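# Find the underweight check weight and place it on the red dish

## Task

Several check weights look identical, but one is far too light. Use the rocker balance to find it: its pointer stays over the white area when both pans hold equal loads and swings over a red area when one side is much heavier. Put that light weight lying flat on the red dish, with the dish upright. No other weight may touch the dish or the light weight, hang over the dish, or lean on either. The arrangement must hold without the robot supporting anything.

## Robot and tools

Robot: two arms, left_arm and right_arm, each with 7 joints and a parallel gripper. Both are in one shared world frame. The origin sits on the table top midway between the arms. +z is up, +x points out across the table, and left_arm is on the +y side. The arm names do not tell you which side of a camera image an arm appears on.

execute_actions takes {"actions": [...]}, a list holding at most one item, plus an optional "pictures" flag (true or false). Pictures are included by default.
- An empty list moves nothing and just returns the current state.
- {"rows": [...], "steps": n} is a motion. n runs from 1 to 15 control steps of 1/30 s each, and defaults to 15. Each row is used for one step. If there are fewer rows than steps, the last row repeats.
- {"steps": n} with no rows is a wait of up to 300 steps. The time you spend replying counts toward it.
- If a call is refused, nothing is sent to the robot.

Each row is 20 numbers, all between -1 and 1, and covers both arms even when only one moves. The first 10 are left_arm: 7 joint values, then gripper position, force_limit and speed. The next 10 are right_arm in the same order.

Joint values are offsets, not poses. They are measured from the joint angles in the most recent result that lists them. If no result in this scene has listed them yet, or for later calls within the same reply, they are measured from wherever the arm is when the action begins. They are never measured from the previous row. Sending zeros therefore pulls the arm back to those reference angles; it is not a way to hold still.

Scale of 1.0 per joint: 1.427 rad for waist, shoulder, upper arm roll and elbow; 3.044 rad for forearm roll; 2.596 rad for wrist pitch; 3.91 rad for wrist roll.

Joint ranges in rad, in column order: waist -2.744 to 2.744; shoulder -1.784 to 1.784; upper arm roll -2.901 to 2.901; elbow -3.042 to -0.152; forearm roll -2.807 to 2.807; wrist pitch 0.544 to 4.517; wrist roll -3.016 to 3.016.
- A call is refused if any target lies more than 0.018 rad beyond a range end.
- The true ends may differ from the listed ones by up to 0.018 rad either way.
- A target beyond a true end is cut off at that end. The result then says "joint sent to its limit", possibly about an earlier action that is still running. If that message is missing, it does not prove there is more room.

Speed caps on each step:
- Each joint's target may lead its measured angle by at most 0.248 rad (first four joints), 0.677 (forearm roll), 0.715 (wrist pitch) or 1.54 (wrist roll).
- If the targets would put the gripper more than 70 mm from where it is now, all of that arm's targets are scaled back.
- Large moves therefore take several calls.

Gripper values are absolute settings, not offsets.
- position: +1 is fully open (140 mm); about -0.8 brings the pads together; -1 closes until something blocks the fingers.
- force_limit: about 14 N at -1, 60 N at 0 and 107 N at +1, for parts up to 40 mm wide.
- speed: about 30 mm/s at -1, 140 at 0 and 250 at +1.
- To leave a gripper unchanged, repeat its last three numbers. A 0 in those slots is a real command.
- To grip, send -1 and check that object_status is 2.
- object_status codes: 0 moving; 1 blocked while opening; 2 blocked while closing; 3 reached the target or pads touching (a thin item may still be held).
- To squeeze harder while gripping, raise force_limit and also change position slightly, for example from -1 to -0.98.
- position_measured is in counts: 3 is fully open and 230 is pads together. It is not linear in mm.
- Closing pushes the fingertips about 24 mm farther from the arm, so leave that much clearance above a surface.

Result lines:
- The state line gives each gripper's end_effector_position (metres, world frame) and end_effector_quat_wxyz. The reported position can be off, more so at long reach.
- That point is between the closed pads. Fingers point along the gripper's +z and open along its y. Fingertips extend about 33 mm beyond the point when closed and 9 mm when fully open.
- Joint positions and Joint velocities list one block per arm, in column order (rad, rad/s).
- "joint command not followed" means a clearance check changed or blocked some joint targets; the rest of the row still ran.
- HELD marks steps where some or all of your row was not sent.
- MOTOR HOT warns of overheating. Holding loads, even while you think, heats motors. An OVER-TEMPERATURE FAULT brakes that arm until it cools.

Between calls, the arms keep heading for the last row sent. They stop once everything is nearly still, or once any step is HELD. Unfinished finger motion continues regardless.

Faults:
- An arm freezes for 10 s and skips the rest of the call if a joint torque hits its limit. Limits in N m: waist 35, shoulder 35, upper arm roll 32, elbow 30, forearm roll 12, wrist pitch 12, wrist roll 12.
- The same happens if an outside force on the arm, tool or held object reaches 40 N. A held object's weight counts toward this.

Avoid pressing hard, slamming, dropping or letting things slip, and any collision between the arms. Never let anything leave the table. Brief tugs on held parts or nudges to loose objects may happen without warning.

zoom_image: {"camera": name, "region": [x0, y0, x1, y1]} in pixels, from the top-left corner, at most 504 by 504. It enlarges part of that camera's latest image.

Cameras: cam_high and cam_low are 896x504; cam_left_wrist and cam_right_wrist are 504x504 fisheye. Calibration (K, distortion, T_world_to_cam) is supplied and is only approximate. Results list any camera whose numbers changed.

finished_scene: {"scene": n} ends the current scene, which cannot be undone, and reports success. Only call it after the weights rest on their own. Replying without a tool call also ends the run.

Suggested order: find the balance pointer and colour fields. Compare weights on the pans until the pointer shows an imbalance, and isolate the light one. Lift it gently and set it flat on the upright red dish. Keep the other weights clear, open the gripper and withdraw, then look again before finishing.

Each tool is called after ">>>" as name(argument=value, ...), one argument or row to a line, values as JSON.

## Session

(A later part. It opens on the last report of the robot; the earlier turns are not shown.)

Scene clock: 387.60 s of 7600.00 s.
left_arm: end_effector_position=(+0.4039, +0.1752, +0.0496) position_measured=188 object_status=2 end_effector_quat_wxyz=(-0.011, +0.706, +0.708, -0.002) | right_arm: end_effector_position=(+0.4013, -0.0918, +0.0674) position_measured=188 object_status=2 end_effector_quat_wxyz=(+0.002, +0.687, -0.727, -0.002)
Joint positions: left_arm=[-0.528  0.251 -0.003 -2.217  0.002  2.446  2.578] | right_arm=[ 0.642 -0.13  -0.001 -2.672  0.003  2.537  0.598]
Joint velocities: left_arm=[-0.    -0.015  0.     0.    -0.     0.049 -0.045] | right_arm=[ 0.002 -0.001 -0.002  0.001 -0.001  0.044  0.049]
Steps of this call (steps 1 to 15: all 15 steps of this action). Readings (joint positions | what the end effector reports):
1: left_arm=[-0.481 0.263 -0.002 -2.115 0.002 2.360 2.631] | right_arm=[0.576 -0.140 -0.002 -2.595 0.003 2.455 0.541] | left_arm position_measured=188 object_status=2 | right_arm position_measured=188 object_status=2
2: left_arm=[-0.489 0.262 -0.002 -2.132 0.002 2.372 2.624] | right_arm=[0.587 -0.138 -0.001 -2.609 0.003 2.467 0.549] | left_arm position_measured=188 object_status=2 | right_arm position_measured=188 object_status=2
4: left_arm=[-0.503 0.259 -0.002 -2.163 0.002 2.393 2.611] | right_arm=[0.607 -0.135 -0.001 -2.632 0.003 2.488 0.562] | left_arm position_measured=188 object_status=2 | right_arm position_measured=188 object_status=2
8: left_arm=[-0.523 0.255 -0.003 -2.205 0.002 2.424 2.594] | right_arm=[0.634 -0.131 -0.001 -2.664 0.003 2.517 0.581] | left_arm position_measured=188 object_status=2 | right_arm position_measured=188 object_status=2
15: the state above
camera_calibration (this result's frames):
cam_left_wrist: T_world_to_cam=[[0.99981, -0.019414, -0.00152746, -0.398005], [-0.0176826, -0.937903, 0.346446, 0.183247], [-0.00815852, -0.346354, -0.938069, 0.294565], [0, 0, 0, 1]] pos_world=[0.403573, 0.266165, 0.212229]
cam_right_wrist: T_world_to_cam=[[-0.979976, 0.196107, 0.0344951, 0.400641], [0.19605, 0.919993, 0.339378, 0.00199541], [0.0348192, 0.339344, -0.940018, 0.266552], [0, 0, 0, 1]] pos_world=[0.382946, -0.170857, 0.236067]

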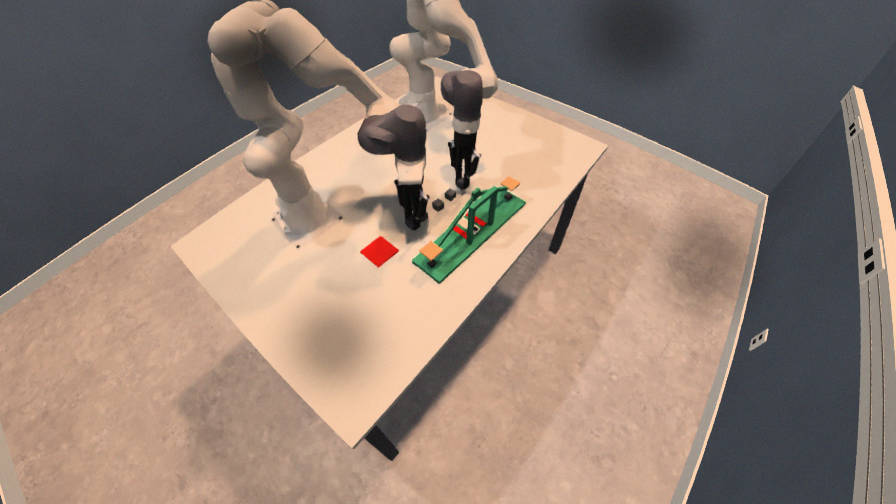

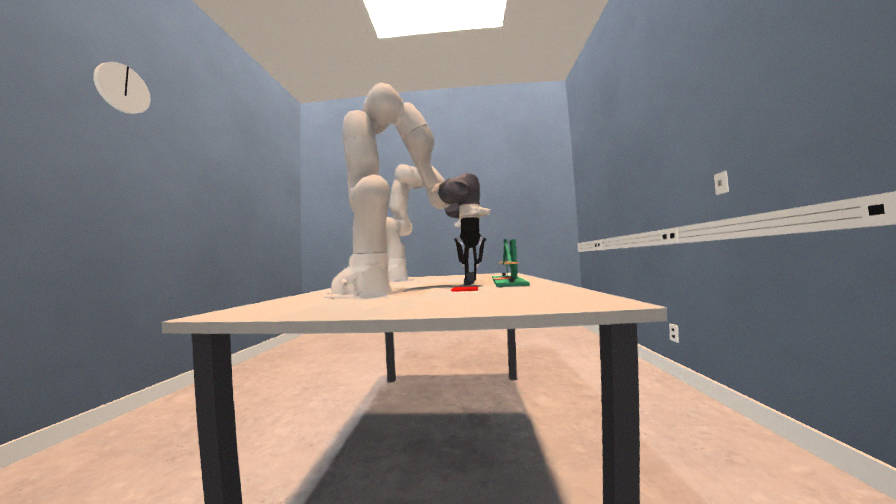

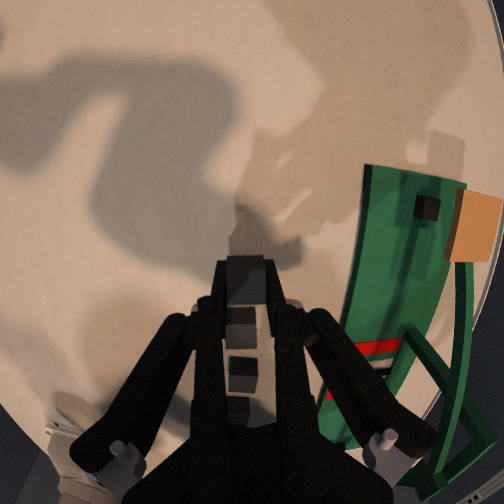

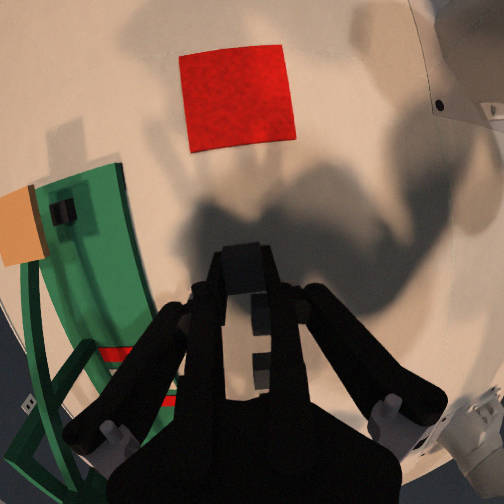

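>>> execute_actions(
  actions=[
    {"rows":[
[-0.0006,0.0008,0,-0.0005,0,0.005,-0.002,-1,-0.4,-0.3,0.0008,0.0012,0,-0.0005,0,0.006,0.004,-1,-0.4,-0.3],
[-0.0018,0.0022,0,-0.0014,0,0.008,-0.003,-1,-0.4,-0.3,0.0024,0.0038,0,-0.0015,0,0.0095,0.006,-1,-0.4,-0.3],
[-0.0034,0.0043,0,-0.0027,0,0.011,-0.003,-1,-0.4,-0.3,0.0046,0.0076,0,-0.0029,0,0.0135,0.007,-1,-0.4,-0.3],
[-0.0052,0.0069,0,-0.0043,0,0.0145,-0.003,-1,-0.4,-0.3,0.007,0.0124,0,-0.0046,0,0.0175,0.007,-1,-0.4,-0.3],
[-0.007,0.0098,0,-0.006,0,0.0177,-0.003,-1,-0.4,-0.3,0.0096,0.0176,0,-0.0065,0,0.0212,0.007,-1,-0.4,-0.3],
[-0.0088,0.0128,0,-0.0078,0,0.0205,-0.003,-1,-0.4,-0.3,0.012,0.0228,0,-0.0084,0,0.0245,0.007,-1,-0.4,-0.3],
[-0.0103,0.0154,0,-0.0095,0,0.0225,-0.003,-1,-0.4,-0.3,0.014,0.0276,0,-0.0102,0,0.027,0.007,-1,-0.4,-0.3],
[-0.0114,0.0176,0,-0.0108,0,0.024,-0.003,-1,-0.4,-0.3,0.0156,0.0315,0,-0.0116,0,0.0288,0.007,-1,-0.4,-0.3],
[-0.012,0.0191,0,-0.0117,0,0.0245,-0.003,-1,-0.4,-0.3,0.0164,0.0342,0,-0.0126,0,0.0292,0.007,-1,-0.4,-0.3],
[-0.0122,0.0197,0,-0.0121,0,0.0245,-0.003,-1,-0.4,-0.3,0.0166,0.0352,0,-0.013,0,0.0292,0.007,-1,-0.4,-0.3],
[-0.0122,0.0197,0,-0.0121,0,0.0245,-0.003,-1,-0.4,-0.3,0.0166,0.0352,0,-0.013,0,0.0292,0.007,-1,-0.4,-0.3],
[-0.0122,0.0197,0,-0.0121,0,0.024,-0.003,-1,-0.4,-0.3,0.0166,0.0352,0,-0.013,0,0.0286,0.007,-1,-0.4,-0.3],
[-0.0122,0.0197,0,-0.0121,0,0.0235,-0.003,-1,-0.4,-0.3,0.0166,0.0352,0,-0.013,0,0.028,0.007,-1,-0.4,-0.3],
[-0.0122,0.0197,0,-0.0121,0,0.023,-0.003,0,-0.4,0,0.0166,0.0352,0,-0.013,0,0.0275,0.007,0,-0.4,0],
[-0.0122,0.0197,0,-0.0121,0,0.023,-0.003,0,-0.4,0,0.0166,0.0352,0,-0.013,0,0.0275,0.007,0,-0.4,0]
],"steps":15},
  ],
  pictures=false,
)

>>> execute_actions(
  actions=[
    {"rows":[[0,0,0,0,0,0,0,0,-0.4,0,0,0,0,0,0,0,0,0,-0.4,0]],"steps":3},
  ],
  pictures=false,
)

>>> execute_actions(
  actions=[
    {"rows":[
[-0.001,0.0008,0,0.0015,0,-0.0035,-0.008,0,-0.4,0,0.0013,0.0009,0,0.0013,0,-0.0018,0.012,0,-0.4,0],
[-0.0037,0.0032,0,0.0055,0,-0.0054,-0.013,0,-0.4,0,0.0049,0.0036,0,0.0048,0,-0.0028,0.019,0,-0.4,0],
[-0.0079,0.0068,0,0.0117,0,-0.0074,-0.017,0,-0.4,0,0.0104,0.0076,0,0.0102,0,-0.0039,0.024,0,-0.4,0],
[-0.0133,0.0114,0,0.0195,0,-0.0097,-0.02,0,-0.4,0,0.0174,0.0127,0,0.0171,0,-0.005,0.029,0,-0.4,0],
[-0.0194,0.0167,0,0.0285,0,-0.0118,-0.023,0,-0.4,0,0.0255,0.0185,0,0.0249,0,-0.0061,0.034,0,-0.4,0],
[-0.026,0.0223,0,0.0382,0,-0.0139,-0.026,0,-0.4,0,0.0342,0.0248,0,0.0334,0,-0.0072,0.038,0,-0.4,0],
[-0.0328,0.0282,0,0.0482,0,-0.0158,-0.028,0,-0.4,0,0.043,0.0313,0,0.0422,0,-0.0082,0.041,0,-0.4,0],
[-0.0394,0.0338,0,0.0579,0,-0.0174,-0.029,0,-0.4,0,0.0517,0.0376,0,0.0507,0,-0.009,0.042,0,-0.4,0],
[-0.0455,0.0391,0,0.0669,0,-0.0187,-0.029,0,-0.4,0,0.0598,0.0434,0,0.0585,0,-0.0097,0.042,0,-0.4,0],
[-0.0509,0.0437,0,0.0747,0,-0.0197,-0.029,0,-0.4,0,0.0668,0.0485,0,0.0654,0,-0.0102,0.042,0,-0.4,0],
[-0.0551,0.0473,0,0.0809,0,-0.0205,-0.029,0,-0.4,0,0.0723,0.0525,0,0.0708,0,-0.0106,0.042,0,-0.4,0],
[-0.0578,0.0497,0,0.0849,0,-0.0205,-0.028,0,-0.4,0,0.0759,0.0552,0,0.0743,0,-0.0106,0.04,0,-0.4,0],
[-0.0588,0.0505,0,0.0864,0,-0.0205,-0.026,0,-0.4,0,0.0772,0.0561,0,0.0756,0,-0.0106,0.037,0,-0.4,0],
[-0.0588,0.0505,0,0.0864,0,-0.0205,-0.024,0,-0.4,0,0.0772,0.0561,0,0.0756,0,-0.0106,0.034,0,-0.4,0],
[-0.0588,0.0505,0,0.0864,0,-0.02,-0.0215,0,-0.4,0,0.0772,0.0561,0,0.0756,0,-0.0106,0.031,0,-0.4,0]
],"steps":15},
  ],
  pictures=false,
)

>>> execute_actions(
  actions=[
    {"steps":6},
  ],
)

Scene clock: 420.60 s of 7600.00 s.
left_arm: end_effector_position=(+0.3986, +0.1684, +0.0326) position_measured=188 object_status=0 end_effector_quat_wxyz=(-0.007, +0.707, +0.707, -0.001) | right_arm: end_effector_position=(+0.3925, -0.0872, +0.0454) position_measured=188 object_status=0 end_effector_quat_wxyz=(+0.006, +0.687, -0.726, -0.002)
Joint positions: left_arm=[-0.544  0.279 -0.002 -2.233  0.002  2.498  2.565] | right_arm=[ 0.663 -0.08  -0.001 -2.691  0.003  2.6    0.618]
Joint velocities: left_arm=[-0.001  0.    -0.     0.001  0.     0.027  0.   ] | right_arm=[ 0.004 -0.    -0.     0.    -0.001  0.038  0.004]
Steps of this call (steps 1 to 30: the robot went on to your last target; steps 31 to 90: nothing new was sent; then 29.50 s passed at rest; steps 91 to 105: all 15 steps of this action). Readings (joint positions | what the end effector reports):
91: left_arm=[-0.528 0.250 -0.003 -2.217 0.002 2.454 2.565] | right_arm=[0.642 -0.130 -0.001 -2.673 0.003 2.545 0.612] | left_arm position_measured=188 object_status=2 | right_arm position_measured=188 object_status=2
92: left_arm=[-0.528 0.251 -0.003 -2.217 0.002 2.456 2.565] | right_arm=[0.642 -0.129 -0.001 -2.673 0.003 2.547 0.613] | left_arm position_measured=188 object_status=2 | right_arm position_measured=188 object_status=2
94: left_arm=[-0.530 0.254 -0.002 -2.219 0.002 2.462 2.565] | right_arm=[0.645 -0.124 -0.001 -2.674 0.003 2.556 0.614] | left_arm position_measured=188 object_status=2 | right_arm position_measured=188 object_status=2
98: left_arm=[-0.538 0.268 -0.002 -2.227 0.002 2.482 2.565] | right_arm=[0.656 -0.100 -0.001 -2.683 0.003 2.581 0.616] | left_arm position_measured=188 object_status=2 | right_arm position_measured=188 object_status=2
105: the state above

Scene clock: 420.70 s of 7600.00 s.
left_arm: end_effector_position=(+0.3987, +0.1684, +0.0326) position_measured=159 object_status=0 end_effector_quat_wxyz=(-0.007, +0.707, +0.707, -0.001) | right_arm: end_effector_position=(+0.3925, -0.0871, +0.0455) position_measured=159 object_status=0 end_effector_quat_wxyz=(+0.005, +0.687, -0.726, -0.002)
Joint positions: left_arm=[-0.544  0.279 -0.002 -2.233  0.002  2.498  2.565] | right_arm=[ 0.663 -0.08  -0.001 -2.691  0.003  2.6    0.618]
Joint velocities: left_arm=[ 0.    -0.001  0.     0.    -0.001 -0.001 -0.001] | right_arm=[ 0.001 -0.     0.    -0.001  0.001  0.     0.   ]
Steps of this call (steps 1 to 3: all 3 steps of this action). Readings (joint positions | what the end effector reports):
1: left_arm=[-0.544 0.279 -0.002 -2.233 0.002 2.498 2.565] | right_arm=[0.663 -0.080 -0.001 -2.691 0.003 2.600 0.618] | left_arm position_measured=174 object_status=0 | right_arm position_measured=174 object_status=0
2: left_arm=[-0.544 0.279 -0.002 -2.233 0.002 2.498 2.565] | right_arm=[0.663 -0.080 -0.001 -2.691 0.003 2.600 0.618] | left_arm position_measured=166 object_status=0 | right_arm position_measured=166 object_status=0
3: the state above

Scene clock: 421.20 s of 7600.00 s.
left_arm: end_effector_position=(+0.3987, +0.1111, +0.0362) position_measured=129 object_status=3 end_effector_quat_wxyz=(-0.004, +0.710, +0.704, -0.001) | right_arm: end_effector_position=(+0.3943, -0.0319, +0.0481) position_measured=129 object_status=3 end_effector_quat_wxyz=(+0.003, +0.686, -0.728, -0.001)
Joint positions: left_arm=[-0.625  0.346 -0.005 -2.117  0.002  2.456  2.49 ] | right_arm=[ 0.767 -0.005 -0.001 -2.59   0.003  2.579  0.726]
Joint velocities: left_arm=[-0.074  0.046 -0.014  0.079  0.001 -0.036 -0.018] | right_arm=[ 0.074  0.051 -0.     0.068  0.001 -0.022  0.024]
Steps of this call (steps 1 to 15: all 15 steps of this action). Readings (joint positions | what the end effector reports):
1: left_arm=[-0.544 0.279 -0.002 -2.233 0.002 2.497 2.563] | right_arm=[0.663 -0.080 -0.001 -2.691 0.003 2.600 0.621] | left_arm position_measured=151 object_status=0 | right_arm position_measured=151 object_status=0
2: left_arm=[-0.544 0.279 -0.002 -2.232 0.002 2.495 2.558] | right_arm=[0.664 -0.079 -0.001 -2.690 0.003 2.599 0.628] | left_arm position_measured=144 object_status=0 | right_arm position_measured=144 object_status=0
4: left_arm=[-0.549 0.285 -0.001 -2.222 0.002 2.490 2.546] | right_arm=[0.672 -0.073 -0.002 -2.682 0.003 2.596 0.645] | left_arm position_measured=130 object_status=0 | right_arm position_measured=130 object_status=0
8: left_arm=[-0.577 0.309 0.000 -2.180 0.002 2.474 2.518] | right_arm=[0.709 -0.046 -0.003 -2.644 0.003 2.588 0.687] | left_arm position_measured=129 object_status=0 | right_arm position_measured=129 object_status=0
15: the state above

Scene clock: 421.40 s of 7600.00 s.
left_arm: end_effector_position=(+0.3984, +0.1099, +0.0360) position_measured=129 object_status=3 end_effector_quat_wxyz=(-0.005, +0.710, +0.704, -0.001) | right_arm: end_effector_position=(+0.3939, -0.0302, +0.0480) position_measured=129 object_status=3 end_effector_quat_wxyz=(+0.003, +0.686, -0.728, -0.001)
Joint positions: left_arm=[-0.628  0.349 -0.004 -2.112  0.002  2.451  2.488] | right_arm=[ 0.771 -0.002 -0.001 -2.585  0.003  2.576  0.729]
Joint velocities: left_arm=[-0.002  0.003  0.005  0.006 -0.001 -0.013 -0.009] | right_arm=[ 0.     0.003  0.001  0.003  0.    -0.009  0.013]
Steps of this call (steps 1 to 6: the robot went on to your last target). Readings (joint positions | what the end effector reports):
1: left_arm=[-0.627 0.347 -0.005 -2.115 0.002 2.454 2.490] | right_arm=[0.769 -0.004 -0.001 -2.588 0.003 2.579 0.727] | left_arm position_measured=129 object_status=3 | right_arm position_measured=129 object_status=3
2: left_arm=[-0.628 0.348 -0.005 -2.114 0.002 2.453 2.489] | right_arm=[0.770 -0.003 -0.001 -2.587 0.003 2.578 0.727] | left_arm position_measured=129 object_status=3 | right_arm position_measured=129 object_status=3
4: left_arm=[-0.628 0.348 -0.004 -2.112 0.002 2.452 2.488] | right_arm=[0.771 -0.002 -0.001 -2.586 0.003 2.577 0.728] | left_arm position_measured=129 object_status=3 | right_arm position_measured=129 object_status=3
6: the state above
camera_calibration (this result's frames):
cam_left_wrist: T_world_to_cam=[[0.999513, -0.0298072, 0.00919132, -0.392849], [-0.0311341, -0.935378, 0.352277, 0.131485], [-0.00190305, -0.352392, -0.935851, 0.257217], [0, 0, 0, 1]] pos_world=[0.397241, 0.20192, 0.198009]
cam_right_wrist: T_world_to_cam=[[-0.979373, 0.19901, 0.0349885, 0.38179], [0.199017, 0.920093, 0.337374, -0.0477128], [0.0349482, 0.337379, -0.94072, 0.227565], [0, 0, 0, 1]] pos_world=[0.375457, -0.108855, 0.216814]

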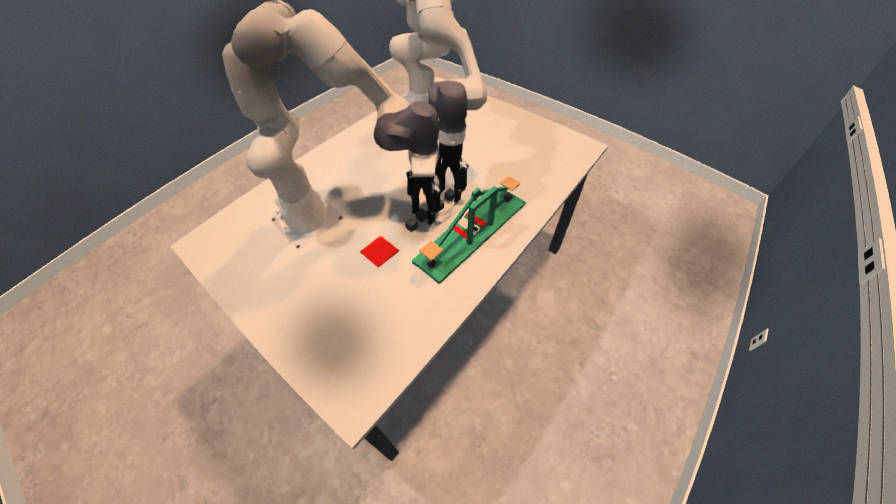

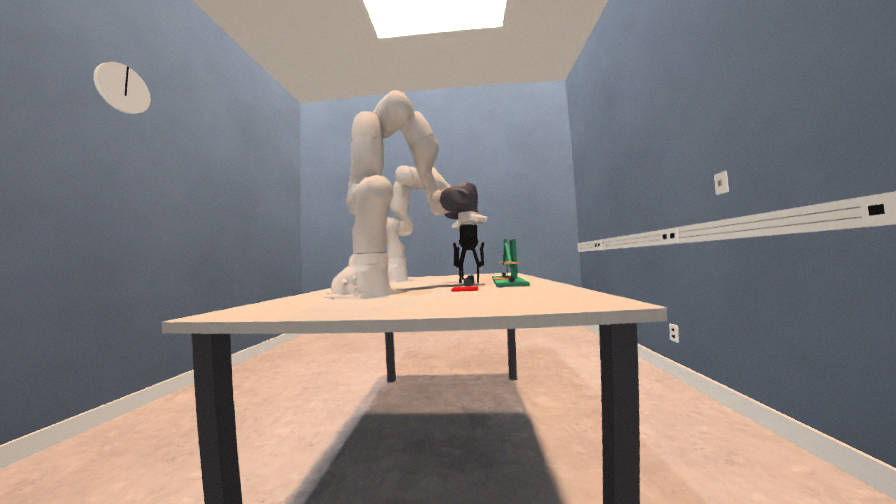

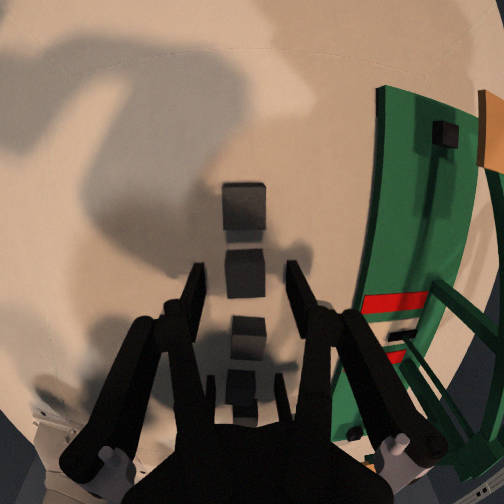

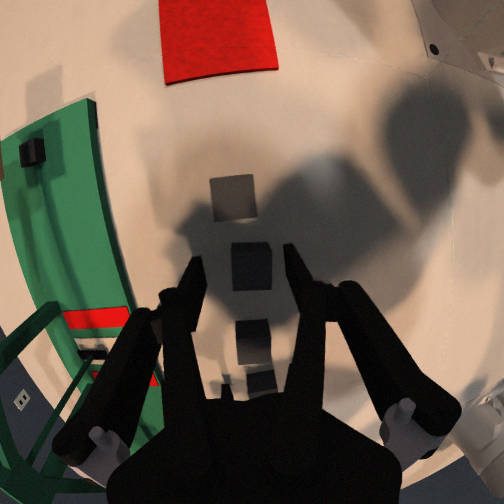

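>>> zoom_image(
  camera="cam_right_wrist",
  region=[170, 180, 310, 320],
)

>>> zoom_image(
  camera="cam_left_wrist",
  region=[180, 190, 320, 330],
)

Region (170, 180, 310, 320) of cam_right_wrist's 504x504 image, scaled by 3.600, with more detail than that image has.

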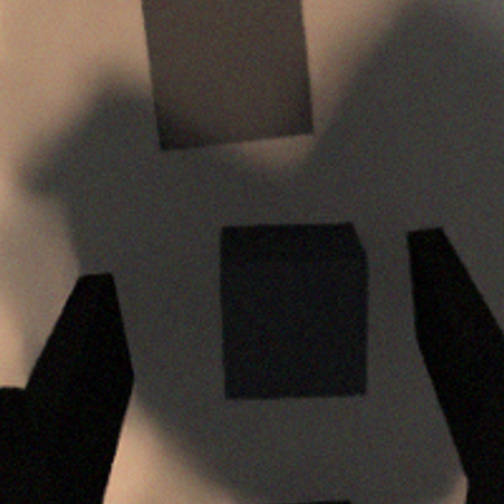

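Region (180, 190, 320, 330) of cam_left_wrist's 504x504 image, scaled by 3.600, with more detail than that image has.

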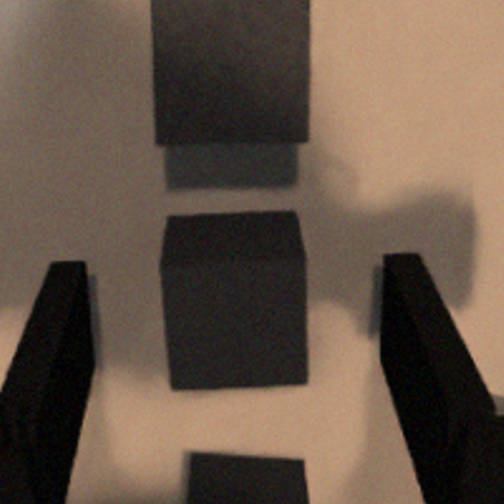

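>>> execute_actions(
  actions=[
    {"rows":[
[0.001,0,0,-0.0015,0,0.002,-0.004,0,-0.4,-0.3,0.0012,-0.0006,0,-0.002,0,0.0025,0.02,0,-0.4,-0.3],
[0.002,0,0,-0.0035,0,0.0035,-0.006,0,-0.4,-0.3,0.0028,-0.0014,0,-0.005,0,0.0045,0.03,0,-0.4,-0.3],
[0.0032,0.0002,0,-0.0055,0,0.005,-0.007,0,-0.4,-0.3,0.0044,-0.002,0,-0.008,0,0.006,0.035,0,-0.4,-0.3],
[0.0042,0.0004,0,-0.0073,0,0.006,-0.007,0,-0.4,-0.3,0.0058,-0.0026,0,-0.011,0,0.0075,0.035,0,-0.4,-0.3],
[0.0049,0.0004,0,-0.0087,0,0.006,-0.007,0,-0.4,-0.3,0.0067,-0.003,0,-0.0133,0,0.0075,0.035,0,-0.4,-0.3],
[0.0049,0.0004,0,-0.0087,0,0.006,-0.007,-1,-0.4,-0.3,0.0067,-0.003,0,-0.0133,0,0.0075,0.035,-1,-0.4,-0.3],
[0.0049,0.0004,0,-0.0087,0,0.006,-0.007,-1,-0.4,-0.3,0.0067,-0.003,0,-0.0133,0,0.0075,0.035,-1,-0.4,-0.3],
[0.0049,0.0004,0,-0.0087,0,0.006,-0.007,-1,-0.4,-0.3,0.0067,-0.003,0,-0.0133,0,0.0075,0.035,-1,-0.4,-0.3],
[0.0049,0.0004,0,-0.0087,0,0.006,-0.007,-1,-0.4,-0.3,0.0067,-0.003,0,-0.0133,0,0.0075,0.035,-1,-0.4,-0.3],
[0.0049,0.0004,0,-0.0087,0,0.006,-0.007,-1,-0.4,-0.3,0.0067,-0.003,0,-0.0133,0,0.0075,0.035,-1,-0.4,-0.3],
[0.0049,0.0004,0,-0.0087,0,0.0056,-0.005,-1,-0.4,-0.3,0.0067,-0.003,0,-0.0133,0,0.007,0.03,-1,-0.4,-0.3],
[0.0049,0.0004,0,-0.0087,0,0.0056,-0.0045,-1,-0.4,-0.3,0.0067,-0.003,0,-0.0133,0,0.007,0.0235,-1,-0.4,-0.3]
],"steps":15},
  ],
  pictures=false,
)

>>> execute_actions(
  actions=[
    {"rows":[[0,0,0,0,0,0,0,-1,-0.4,-0.3,0,0,0,0,0,0,0,-1,-0.4,-0.3]],"steps":7},
  ],
  pictures=false,
)

>>> execute_actions(
  actions=[
    {"rows":[
[0,-0.0014,0,0,0,-0.006,0,-1,-0.4,-0.3,0,-0.0021,0,0,0,-0.008,0,-1,-0.4,-0.3],
[0,-0.0042,0,0.0007,0,-0.012,0,-1,-0.4,-0.3,0,-0.0063,0,0.0007,0,-0.0165,0,-1,-0.4,-0.3],
[0,-0.0084,0,0.0014,0,-0.0173,0,-1,-0.4,-0.3,0,-0.0119,0,0.0014,0,-0.0231,0,-1,-0.4,-0.3],
[0,-0.014,0,0.0021,0,-0.0216,0,-1,-0.4,-0.3,0,-0.0196,0,0.0028,0,-0.0285,0,-1,-0.4,-0.3],
[0,-0.0203,0,0.0035,0,-0.0258,0.0042,-1,-0.4,-0.3,0,-0.028,0,0.0042,0,-0.0343,-0.0056,-1,-0.4,-0.3],
[0.0007,-0.0266,0,0.0049,0,-0.0304,0.0084,-1,-0.4,-0.3,-0.0007,-0.0364,0,0.0056,0,-0.0401,-0.0112,-1,-0.4,-0.3],
[0.0014,-0.0329,0,0.0063,0,-0.0347,0.0126,-1,-0.4,-0.3,-0.0021,-0.0449,0,0.007,0,-0.0458,-0.0168,-1,-0.4,-0.3],
[0.0028,-0.0392,0,0.0077,0,-0.0389,0.0168,-1,-0.4,-0.3,-0.0042,-0.0533,0,0.0091,0,-0.052,-0.0224,-1,-0.4,-0.3],
[0.0049,-0.0456,0,0.0098,0,-0.0435,0.021,-1,-0.4,-0.3,-0.0077,-0.0617,0,0.0112,0,-0.0578,-0.028,-1,-0.4,-0.3],
[0.0084,-0.0512,0,0.0119,0,-0.0478,0.0252,-1,-0.4,-0.3,-0.0133,-0.0701,0,0.0133,0,-0.0636,-0.0336,-1,-0.4,-0.3],
[0.0133,-0.0561,0,0.0147,0,-0.0524,0.0294,-1,-0.4,-0.3,-0.021,-0.0785,0,0.0161,0,-0.0697,-0.0392,-1,-0.4,-0.3],
[0.0196,-0.061,0,0.0182,0,-0.057,0.0336,-1,-0.4,-0.3,-0.0308,-0.0862,0,0.0189,0,-0.0759,-0.0448,-1,-0.4,-0.3],
[0.0266,-0.0652,0,0.0217,0,-0.0612,0.0378,-1,-0.4,-0.3,-0.0427,-0.0939,0,0.0217,0,-0.0817,-0.0504,-1,-0.4,-0.3],
[0.0343,-0.0694,0,0.0259,0,-0.0655,0.042,-1,-0.4,-0.3,-0.0561,-0.1016,0,0.0252,0,-0.0874,-0.056,-1,-0.4,-0.3],
[0.0427,-0.0736,0,0.0301,0,-0.0697,0.0462,-1,-0.4,-0.3,-0.0701,-0.1093,0,0.0287,0,-0.0928,-0.0616,-1,-0.4,-0.3]
],"steps":15},
  ],
  pictures=false,
)

>>> execute_actions(
  actions=[
    {"rows":[
[0.028,-0.0123,0,0.013,0,-0.0262,0.0297,-1,-0.4,-0.3,-0.048,-0.0232,0,0.0108,0,-0.0347,-0.0395,-1,-0.4,-0.3],
[0.0371,-0.0151,0,0.0179,0,-0.03,0.0325,-1,-0.4,-0.3,-0.0627,-0.0302,0,0.0143,0,-0.0393,-0.0432,-1,-0.4,-0.3],
[0.0463,-0.0179,0,0.0228,0,-0.0335,0.0353,-1,-0.4,-0.3,-0.0774,-0.0365,0,0.0178,0,-0.0435,-0.0469,-1,-0.4,-0.3],
[0.0554,-0.02,0,0.0284,0,-0.037,0.0381,-1,-0.4,-0.3,-0.0915,-0.0421,0,0.022,0,-0.047,-0.0506,-1,-0.4,-0.3],
[0.0645,-0.0214,0,0.034,0,-0.0401,0.0409,-1,-0.4,-0.3,-0.1048,-0.0463,0,0.0262,0,-0.0497,-0.0543,-1,-0.4,-0.3],
[0.0729,-0.0214,0,0.0403,0,-0.0431,0.0437,-1,-0.4,-0.3,-0.1174,-0.0491,0,0.0311,0,-0.052,-0.058,-1,-0.4,-0.3],
[0.0813,-0.02,0,0.048,0,-0.0462,0.0465,-1,-0.4,-0.3,-0.1293,-0.0498,0,0.0367,0,-0.0543,-0.0617,-1,-0.4,-0.3],
[0.0897,-0.0172,0,0.0564,0,-0.0493,0.0493,-1,-0.4,-0.3,-0.1412,-0.0484,0,0.043,0,-0.0566,-0.0654,-1,-0.4,-0.3],
[0.0981,-0.0137,0,0.0655,0,-0.0524,0.0521,-1,-0.4,-0.3,-0.1524,-0.0456,0,0.05,0,-0.0593,-0.0691,-1,-0.4,-0.3],
[0.1065,-0.0095,0,0.0753,0,-0.0555,0.0549,-1,-0.4,-0.3,-0.1636,-0.0421,0,0.0577,0,-0.0616,-0.0728,-1,-0.4,-0.3],
[0.1149,-0.0053,0,0.0851,0,-0.0586,0.0577,-1,-0.4,-0.3,-0.1741,-0.0386,0,0.0655,0,-0.0639,-0.0765,-1,-0.4,-0.3],
[0.1226,-0.0011,0,0.095,0,-0.0616,0.0605,-1,-0.4,-0.3,-0.1847,-0.0351,0,0.0739,0,-0.0663,-0.0802,-1,-0.4,-0.3],
[0.1303,0.0038,0,0.1055,0,-0.0647,0.0633,-1,-0.4,-0.3,-0.1945,-0.0309,0,0.0823,0,-0.0682,-0.0839,-1,-0.4,-0.3],
[0.1374,0.0087,0,0.116,0,-0.0674,0.0661,-1,-0.4,-0.3,-0.2036,-0.0267,0,0.0907,0,-0.0693,-0.0876,-1,-0.4,-0.3],
[0.1437,0.0143,0,0.1272,0,-0.0697,0.0689,-1,-0.4,-0.3,-0.212,-0.0218,0,0.0998,0,-0.0701,-0.0913,-1,-0.4,-0.3]
],"steps":15},
  ],
  pictures=false,
)

>>> execute_actions(
  actions=[
    {"rows":[
[0.0235,0.0173,0,0.0347,0,-0.0166,0.032,-1,-0.4,-0.3,-0.0301,0.0151,0,0.0275,0,-0.0085,-0.042,-1,-0.4,-0.3],
[0.0291,0.025,0,0.0473,0,-0.0189,0.036,-1,-0.4,-0.3,-0.0371,0.0221,0,0.0366,0,-0.009,-0.048,-1,-0.4,-0.3],
[0.034,0.0341,0,0.0606,0,-0.0212,0.04,-1,-0.4,-0.3,-0.0434,0.0306,0,0.0464,0,-0.009,-0.054,-1,-0.4,-0.3],
[0.0389,0.0439,0,0.0746,0,-0.0235,0.044,-1,-0.4,-0.3,-0.0491,0.0404,0,0.0562,0,-0.009,-0.059,-1,-0.4,-0.3],
[0.0431,0.0545,0,0.0894,0,-0.0258,0.047,-1,-0.4,-0.3,-0.054,0.0509,0,0.0667,0,-0.009,-0.062,-1,-0.4,-0.3],
[0.0473,0.0657,0,0.1041,0,-0.0277,0.047,-1,-0.4,-0.3,-0.0582,0.0621,0,0.0779,0,-0.009,-0.062,-1,-0.4,-0.3],
[0.0508,0.0769,0,0.1188,0,-0.0297,0.047,-1,-0.4,-0.3,-0.0624,0.0733,0,0.0891,0,-0.009,-0.062,-1,-0.4,-0.3],
[0.0543,0.0881,0,0.1335,0,-0.0316,0.047,-1,-0.4,-0.3,-0.0659,0.0845,0,0.1004,0,-0.009,-0.062,-1,-0.4,-0.3],
[0.0571,0.0986,0,0.1475,0,-0.0331,0.047,-1,-0.4,-0.3,-0.0687,0.0957,0,0.1116,0,-0.009,-0.062,-1,-0.4,-0.3],
[0.0592,0.1084,0,0.1608,0,-0.0347,0.047,-1,-0.4,-0.3,-0.0715,0.1062,0,0.1221,0,-0.009,-0.062,-1,-0.4,-0.3],
[0.0613,0.1168,0,0.1727,0,-0.0358,0.047,-1,-0.4,-0.3,-0.0736,0.1154,0,0.1312,0,-0.009,-0.062,-1,-0.4,-0.3],
[0.0627,0.1238,0,0.1826,0,-0.037,0.047,-1,-0.4,-0.3,-0.075,0.1224,0,0.1382,0,-0.009,-0.062,-1,-0.4,-0.3],
[0.0638,0.1282,0,0.1896,0,-0.0375,0.045,-1,-0.4,-0.3,-0.0764,0.1273,0,0.1431,0,-0.009,-0.059,-1,-0.4,-0.3],
[0.0643,0.13,0,0.1938,0,-0.0375,0.04,-1,-0.4,-0.3,-0.0771,0.1295,0,0.1456,0,-0.009,-0.053,-1,-0.4,-0.3],
[0.0643,0.1305,0,0.1953,0,-0.0375,0.0345,-1,-0.4,-0.3,-0.0771,0.13,0,0.1464,0,-0.009,-0.0455,-1,-0.4,-0.3]
],"steps":15},
  ],
  pictures=false,
)

>>> execute_actions(
  actions=[
    {"steps":8},
  ],
)

>>> zoom_image(
  camera="cam_right_wrist",
  region=[170, 180, 310, 320],
)

>>> zoom_image(
  camera="cam_left_wrist",
  region=[180, 190, 320, 330],
)

Scene clock: 541.90 s of 7600.00 s.
left_arm: end_effector_position=(+0.3983, +0.1142, +0.0324) position_measured=179 object_status=0 end_effector_quat_wxyz=(-0.005, +0.702, +0.712, -0.001) | right_arm: end_effector_position=(+0.3884, -0.0306, +0.0445) position_measured=179 object_status=0 end_effector_quat_wxyz=(+0.003, +0.656, -0.755, -0.001)
Joint positions: left_arm=[-0.622  0.349 -0.004 -2.123  0.002  2.462  2.472] | right_arm=[ 0.778 -0.005 -0.001 -2.602  0.003  2.592  0.818]
Joint velocities: left_arm=[-0.001 -0.001 -0.002 -0.005  0.002  0.033 -0.002] | right_arm=[ 0.001 -0.008 -0.    -0.001  0.001  0.021 -0.   ]
Steps of this call (steps 1 to 15: the robot went on to your last target; steps 16 to 90: nothing new was sent; then 117.00 s passed at rest; steps 91 to 105: all 15 steps of this action). Readings (joint positions | what the end effector reports):
91: left_arm=[-0.628 0.349 -0.004 -2.112 0.002 2.450 2.484] | right_arm=[0.771 -0.001 -0.001 -2.585 0.003 2.576 0.739] | left_arm position_measured=129 object_status=3 | right_arm position_measured=129 object_status=3
92: left_arm=[-0.628 0.349 -0.004 -2.112 0.002 2.451 2.483] | right_arm=[0.771 -0.002 -0.001 -2.586 0.003 2.578 0.749] | left_arm position_measured=129 object_status=3 | right_arm position_measured=129 object_status=3
94: left_arm=[-0.626 0.349 -0.004 -2.116 0.002 2.455 2.479] | right_arm=[0.773 -0.003 -0.001 -2.592 0.003 2.582 0.771] | left_arm position_measured=129 object_status=3 | right_arm position_measured=129 object_status=3
98: left_arm=[-0.623 0.349 -0.004 -2.122 0.002 2.460 2.474] | right_arm=[0.778 -0.004 -0.001 -2.601 0.003 2.588 0.803] | left_arm position_measured=139 object_status=0 | right_arm position_measured=139 object_status=0
105: the state above

Scene clock: 542.13 s of 7600.00 s.
left_arm: end_effector_position=(+0.3984, +0.1142, +0.0325) position_measured=188 object_status=2 end_effector_quat_wxyz=(-0.005, +0.702, +0.712, -0.001) | right_arm: end_effector_position=(+0.3885, -0.0305, +0.0446) position_measured=188 object_status=2 end_effector_quat_wxyz=(+0.003, +0.656, -0.755, -0.001)
Joint positions: left_arm=[-0.622  0.349 -0.004 -2.123  0.002  2.463  2.472] | right_arm=[ 0.778 -0.005 -0.001 -2.602  0.003  2.592  0.818]
Joint velocities: left_arm=[-0.     0.     0.     0.001 -0.001  0.     0.   ] | right_arm=[ 0.     0.    -0.001 -0.002  0.001  0.     0.001]
Steps of this call (steps 1 to 7: all 7 steps of this action). Readings (joint positions | what the end effector reports):
1: left_arm=[-0.622 0.349 -0.004 -2.123 0.002 2.463 2.472] | right_arm=[0.778 -0.005 -0.001 -2.602 0.003 2.592 0.818] | left_arm position_measured=185 object_status=0 | right_arm position_measured=185 object_status=0
2: left_arm=[-0.622 0.349 -0.004 -2.123 0.002 2.463 2.472] | right_arm=[0.778 -0.005 -0.001 -2.602 0.003 2.592 0.818] | left_arm position_measured=188 object_status=0 | right_arm position_measured=188 object_status=0
4: left_arm=[-0.622 0.349 -0.004 -2.123 0.002 2.463 2.472] | right_arm=[0.778 -0.005 -0.001 -2.602 0.003 2.592 0.818] | left_arm position_measured=188 object_status=0 | right_arm position_measured=188 object_status=0
7: the state above

Scene clock: 542.63 s of 7600.00 s.
left_arm: end_effector_position=(+0.4084, +0.1293, +0.0840) position_measured=188 object_status=2 end_effector_quat_wxyz=(-0.010, +0.718, +0.696, -0.002) | right_arm: end_effector_position=(+0.4006, -0.0525, +0.0976) position_measured=188 object_status=2 end_effector_quat_wxyz=(+0.009, +0.673, -0.740, -0.002)
Joint positions: left_arm=[-0.588  0.261 -0.007 -2.094  0.002  2.333  2.549] | right_arm=[ 0.718 -0.135  0.001 -2.573  0.003  2.42   0.715]
Joint velocities: left_arm=[ 0.287 -0.197  0.002  0.156  0.    -0.301  0.329] | right_arm=[-0.481 -0.33  -0.011  0.131  0.    -0.404 -0.44 ]
Steps of this call (steps 1 to 15: all 15 steps of this action). Readings (joint positions | what the end effector reports):
1: left_arm=[-0.622 0.349 -0.004 -2.123 0.002 2.461 2.472] | right_arm=[0.778 -0.006 -0.001 -2.602 0.003 2.590 0.818] | left_arm position_measured=188 object_status=2 | right_arm position_measured=188 object_status=2
2: left_arm=[-0.622 0.348 -0.004 -2.123 0.002 2.457 2.472] | right_arm=[0.778 -0.007 -0.001 -2.602 0.003 2.584 0.818] | left_arm position_measured=188 object_status=2 | right_arm position_measured=188 object_status=2
4: left_arm=[-0.622 0.344 -0.004 -2.123 0.002 2.443 2.472] | right_arm=[0.778 -0.014 -0.001 -2.602 0.003 2.565 0.818] | left_arm position_measured=188 object_status=2 | right_arm position_measured=188 object_status=2
8: left_arm=[-0.622 0.318 -0.004 -2.121 0.002 2.406 2.485] | right_arm=[0.777 -0.052 -0.001 -2.598 0.003 2.518 0.800] | left_arm position_measured=188 object_status=2 | right_arm position_measured=188 object_status=2
15: the state above

Scene clock: 543.13 s of 7600.00 s.
left_arm: end_effector_position=(+0.4867, +0.2074, +0.1323) position_measured=188 object_status=2 end_effector_quat_wxyz=(-0.010, +0.713, +0.701, -0.004) | right_arm: end_effector_position=(+0.4759, -0.1485, +0.1523) position_measured=188 object_status=2 end_effector_quat_wxyz=(+0.005, +0.655, -0.756, -0.003)
Joint positions: left_arm=[-0.406  0.266 -0.006 -1.946  0.002  2.191  2.717] | right_arm=[ 0.447 -0.18   0.001 -2.458  0.003  2.267  0.492]
Joint velocities: left_arm=[ 0.305  0.202  0.014  0.422  0.    -0.206  0.322] | right_arm=[-0.396  0.169 -0.008  0.343  0.001 -0.148 -0.425]
Steps of this call (steps 1 to 15: all 15 steps of this action). Readings (joint positions | what the end effector reports):
1: left_arm=[-0.577 0.255 -0.007 -2.088 0.002 2.322 2.560] | right_arm=[0.699 -0.145 0.002 -2.568 0.003 2.405 0.700] | left_arm position_measured=188 object_status=2 | right_arm position_measured=188 object_status=2
2: left_arm=[-0.565 0.250 -0.008 -2.082 0.002 2.311 2.572] | right_arm=[0.678 -0.155 0.002 -2.564 0.003 2.390 0.685] | left_arm position_measured=188 object_status=2 | right_arm position_measured=188 object_status=2
4: left_arm=[-0.539 0.243 -0.008 -2.070 0.002 2.289 2.594] | right_arm=[0.636 -0.173 0.002 -2.554 0.003 2.363 0.655] | left_arm position_measured=188 object_status=2 | right_arm position_measured=188 object_status=2
8: left_arm=[-0.488 0.236 -0.007 -2.037 0.002 2.250 2.639] | right_arm=[0.557 -0.198 0.001 -2.529 0.003 2.320 0.595] | left_arm position_measured=188 object_status=2 | right_arm position_measured=188 object_status=2
15: the state above

Scene clock: 543.63 s of 7600.00 s.
left_arm: end_effector_position=(+0.5621, +0.2378, +0.1270) position_measured=188 object_status=2 end_effector_quat_wxyz=(-0.012, +0.728, +0.686, -0.006) | right_arm: end_effector_position=(+0.5481, -0.1799, +0.1499) position_measured=188 object_status=2 end_effector_quat_wxyz=(+0.004, +0.681, -0.732, -0.004)
Joint positions: left_arm=[-0.316  0.444 -0.005 -1.689  0.002  2.108  2.851] | right_arm=[ 0.341 -0.005  0.    -2.264  0.003  2.247  0.315]
Joint velocities: left_arm=[ 0.04   0.166  0.     0.224  0.    -0.074 -0.001] | right_arm=[-0.045  0.176 -0.001  0.16   0.    -0.007 -0.   ]
Steps of this call (steps 1 to 15: all 15 steps of this action). Readings (joint positions | what the end effector reports):
1: left_arm=[-0.395 0.273 -0.006 -1.931 0.002 2.183 2.730] | right_arm=[0.434 -0.174 0.001 -2.446 0.003 2.263 0.476] | left_arm position_measured=188 object_status=2 | right_arm position_measured=188 object_status=2
2: left_arm=[-0.385 0.282 -0.006 -1.915 0.002 2.176 2.742] | right_arm=[0.421 -0.167 0.000 -2.434 0.003 2.260 0.459] | left_arm position_measured=188 object_status=2 | right_arm position_measured=188 object_status=2
4: left_arm=[-0.368 0.302 -0.006 -1.881 0.002 2.162 2.769] | right_arm=[0.400 -0.148 0.000 -2.407 0.003 2.255 0.424] | left_arm position_measured=188 object_status=2 | right_arm position_measured=188 object_status=2
8: left_arm=[-0.341 0.357 -0.005 -1.801 0.002 2.138 2.814] | right_arm=[0.368 -0.095 0.000 -2.349 0.003 2.250 0.364] | left_arm position_measured=188 object_status=2 | right_arm position_measured=188 object_status=2
15: the state above

Scene clock: 543.90 s of 7600.00 s.
left_arm: end_effector_position=(+0.5655, +0.2377, +0.1288) position_measured=188 object_status=2 end_effector_quat_wxyz=(-0.012, +0.727, +0.686, -0.006) | right_arm: end_effector_position=(+0.5522, -0.1800, +0.1501) position_measured=188 object_status=2 end_effector_quat_wxyz=(+0.004, +0.680, -0.733, -0.004)
Joint positions: left_arm=[-0.315  0.453 -0.005 -1.671  0.002  2.097  2.851] | right_arm=[ 0.339  0.005  0.    -2.252  0.003  2.246  0.315]
Joint velocities: left_arm=[ 0.001  0.    -0.001  0.011 -0.    -0.014  0.   ] | right_arm=[-0.001 -0.001  0.     0.007  0.001 -0.002  0.001]
Steps of this call (steps 1 to 8: the robot went on to your last target). Readings (joint positions | what the end effector reports):
1: left_arm=[-0.315 0.448 -0.005 -1.683 0.002 2.105 2.851] | right_arm=[0.340 -0.001 0.000 -2.260 0.003 2.247 0.315] | left_arm position_measured=188 object_status=2 | right_arm position_measured=188 object_status=2
2: left_arm=[-0.315 0.451 -0.005 -1.679 0.002 2.103 2.851] | right_arm=[0.340 0.002 0.000 -2.257 0.003 2.247 0.315] | left_arm position_measured=188 object_status=2 | right_arm position_measured=188 object_status=2
4: left_arm=[-0.315 0.453 -0.005 -1.675 0.002 2.101 2.851] | right_arm=[0.339 0.004 0.000 -2.254 0.003 2.247 0.315] | left_arm position_measured=188 object_status=2 | right_arm position_measured=188 object_status=2
8: the state above
camera_calibration (this result's frames):
cam_left_wrist: T_world_to_cam=[[0.996717, -0.0805115, -0.00856178, -0.541081], [-0.0723779, -0.9334, 0.351462, 0.24648], [-0.0362883, -0.349688, -0.936163, 0.40832], [0, 0, 0, 1]] pos_world=[0.571962, 0.329286, 0.290993]
cam_right_wrist: T_world_to_cam=[[-0.976026, 0.214099, 0.0391652, 0.563283], [0.214519, 0.915859, 0.339387, 0.0146275], [0.0367927, 0.339652, -0.939831, 0.367912], [0, 0, 0, 1]] pos_world=[0.533104, -0.258957, 0.31875]

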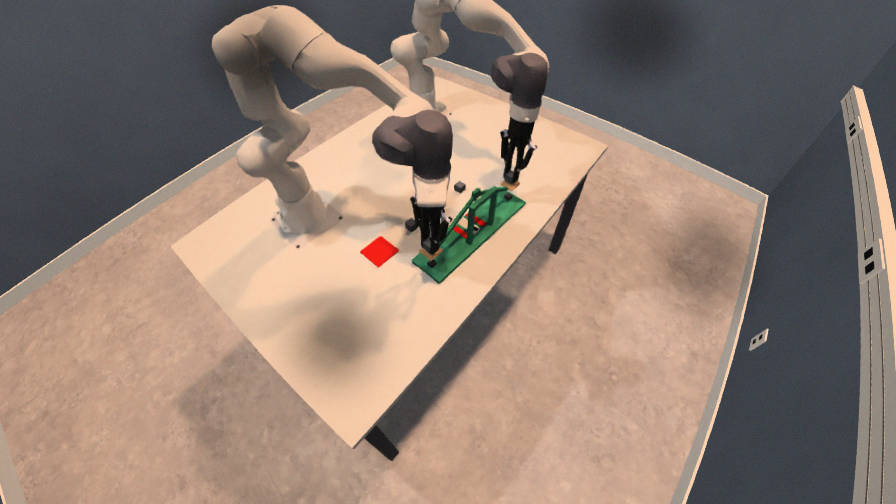

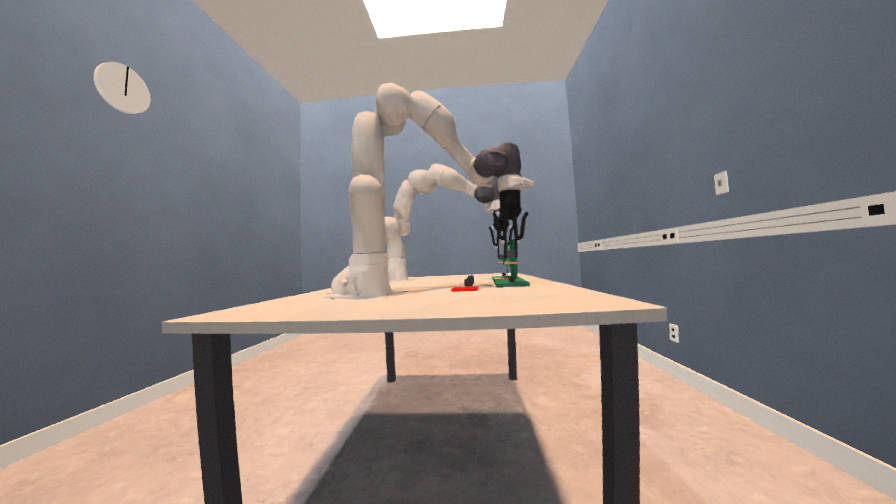

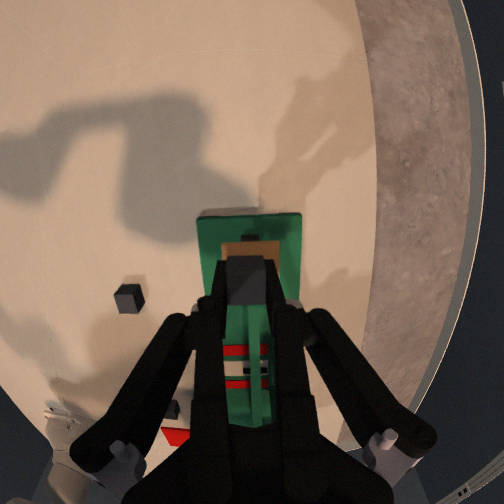

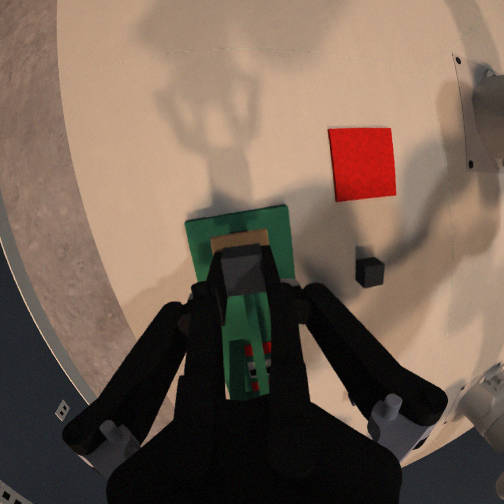

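Region (170, 180, 310, 320) of cam_right_wrist's 504x504 image, scaled by 3.600, with more detail than that image has.

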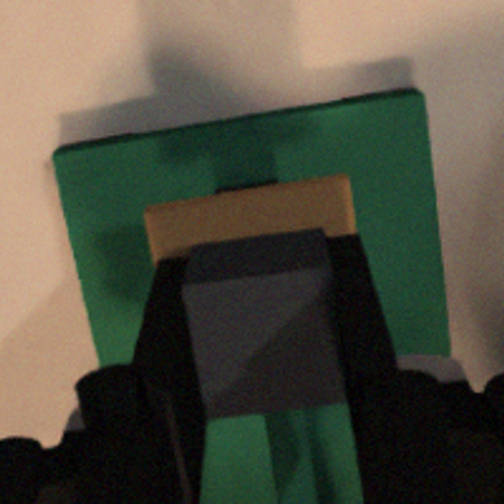

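Region (180, 190, 320, 330) of cam_left_wrist's 504x504 image, scaled by 3.600, with more detail than that image has.

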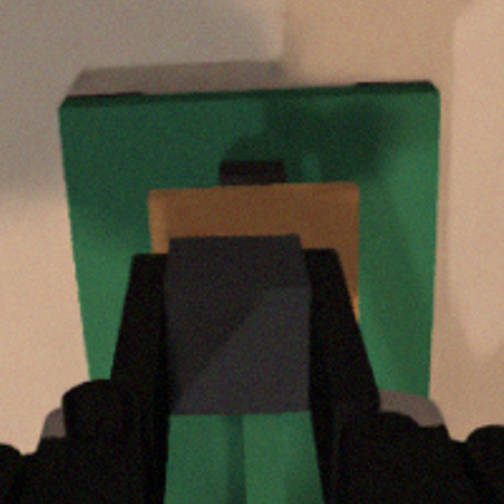

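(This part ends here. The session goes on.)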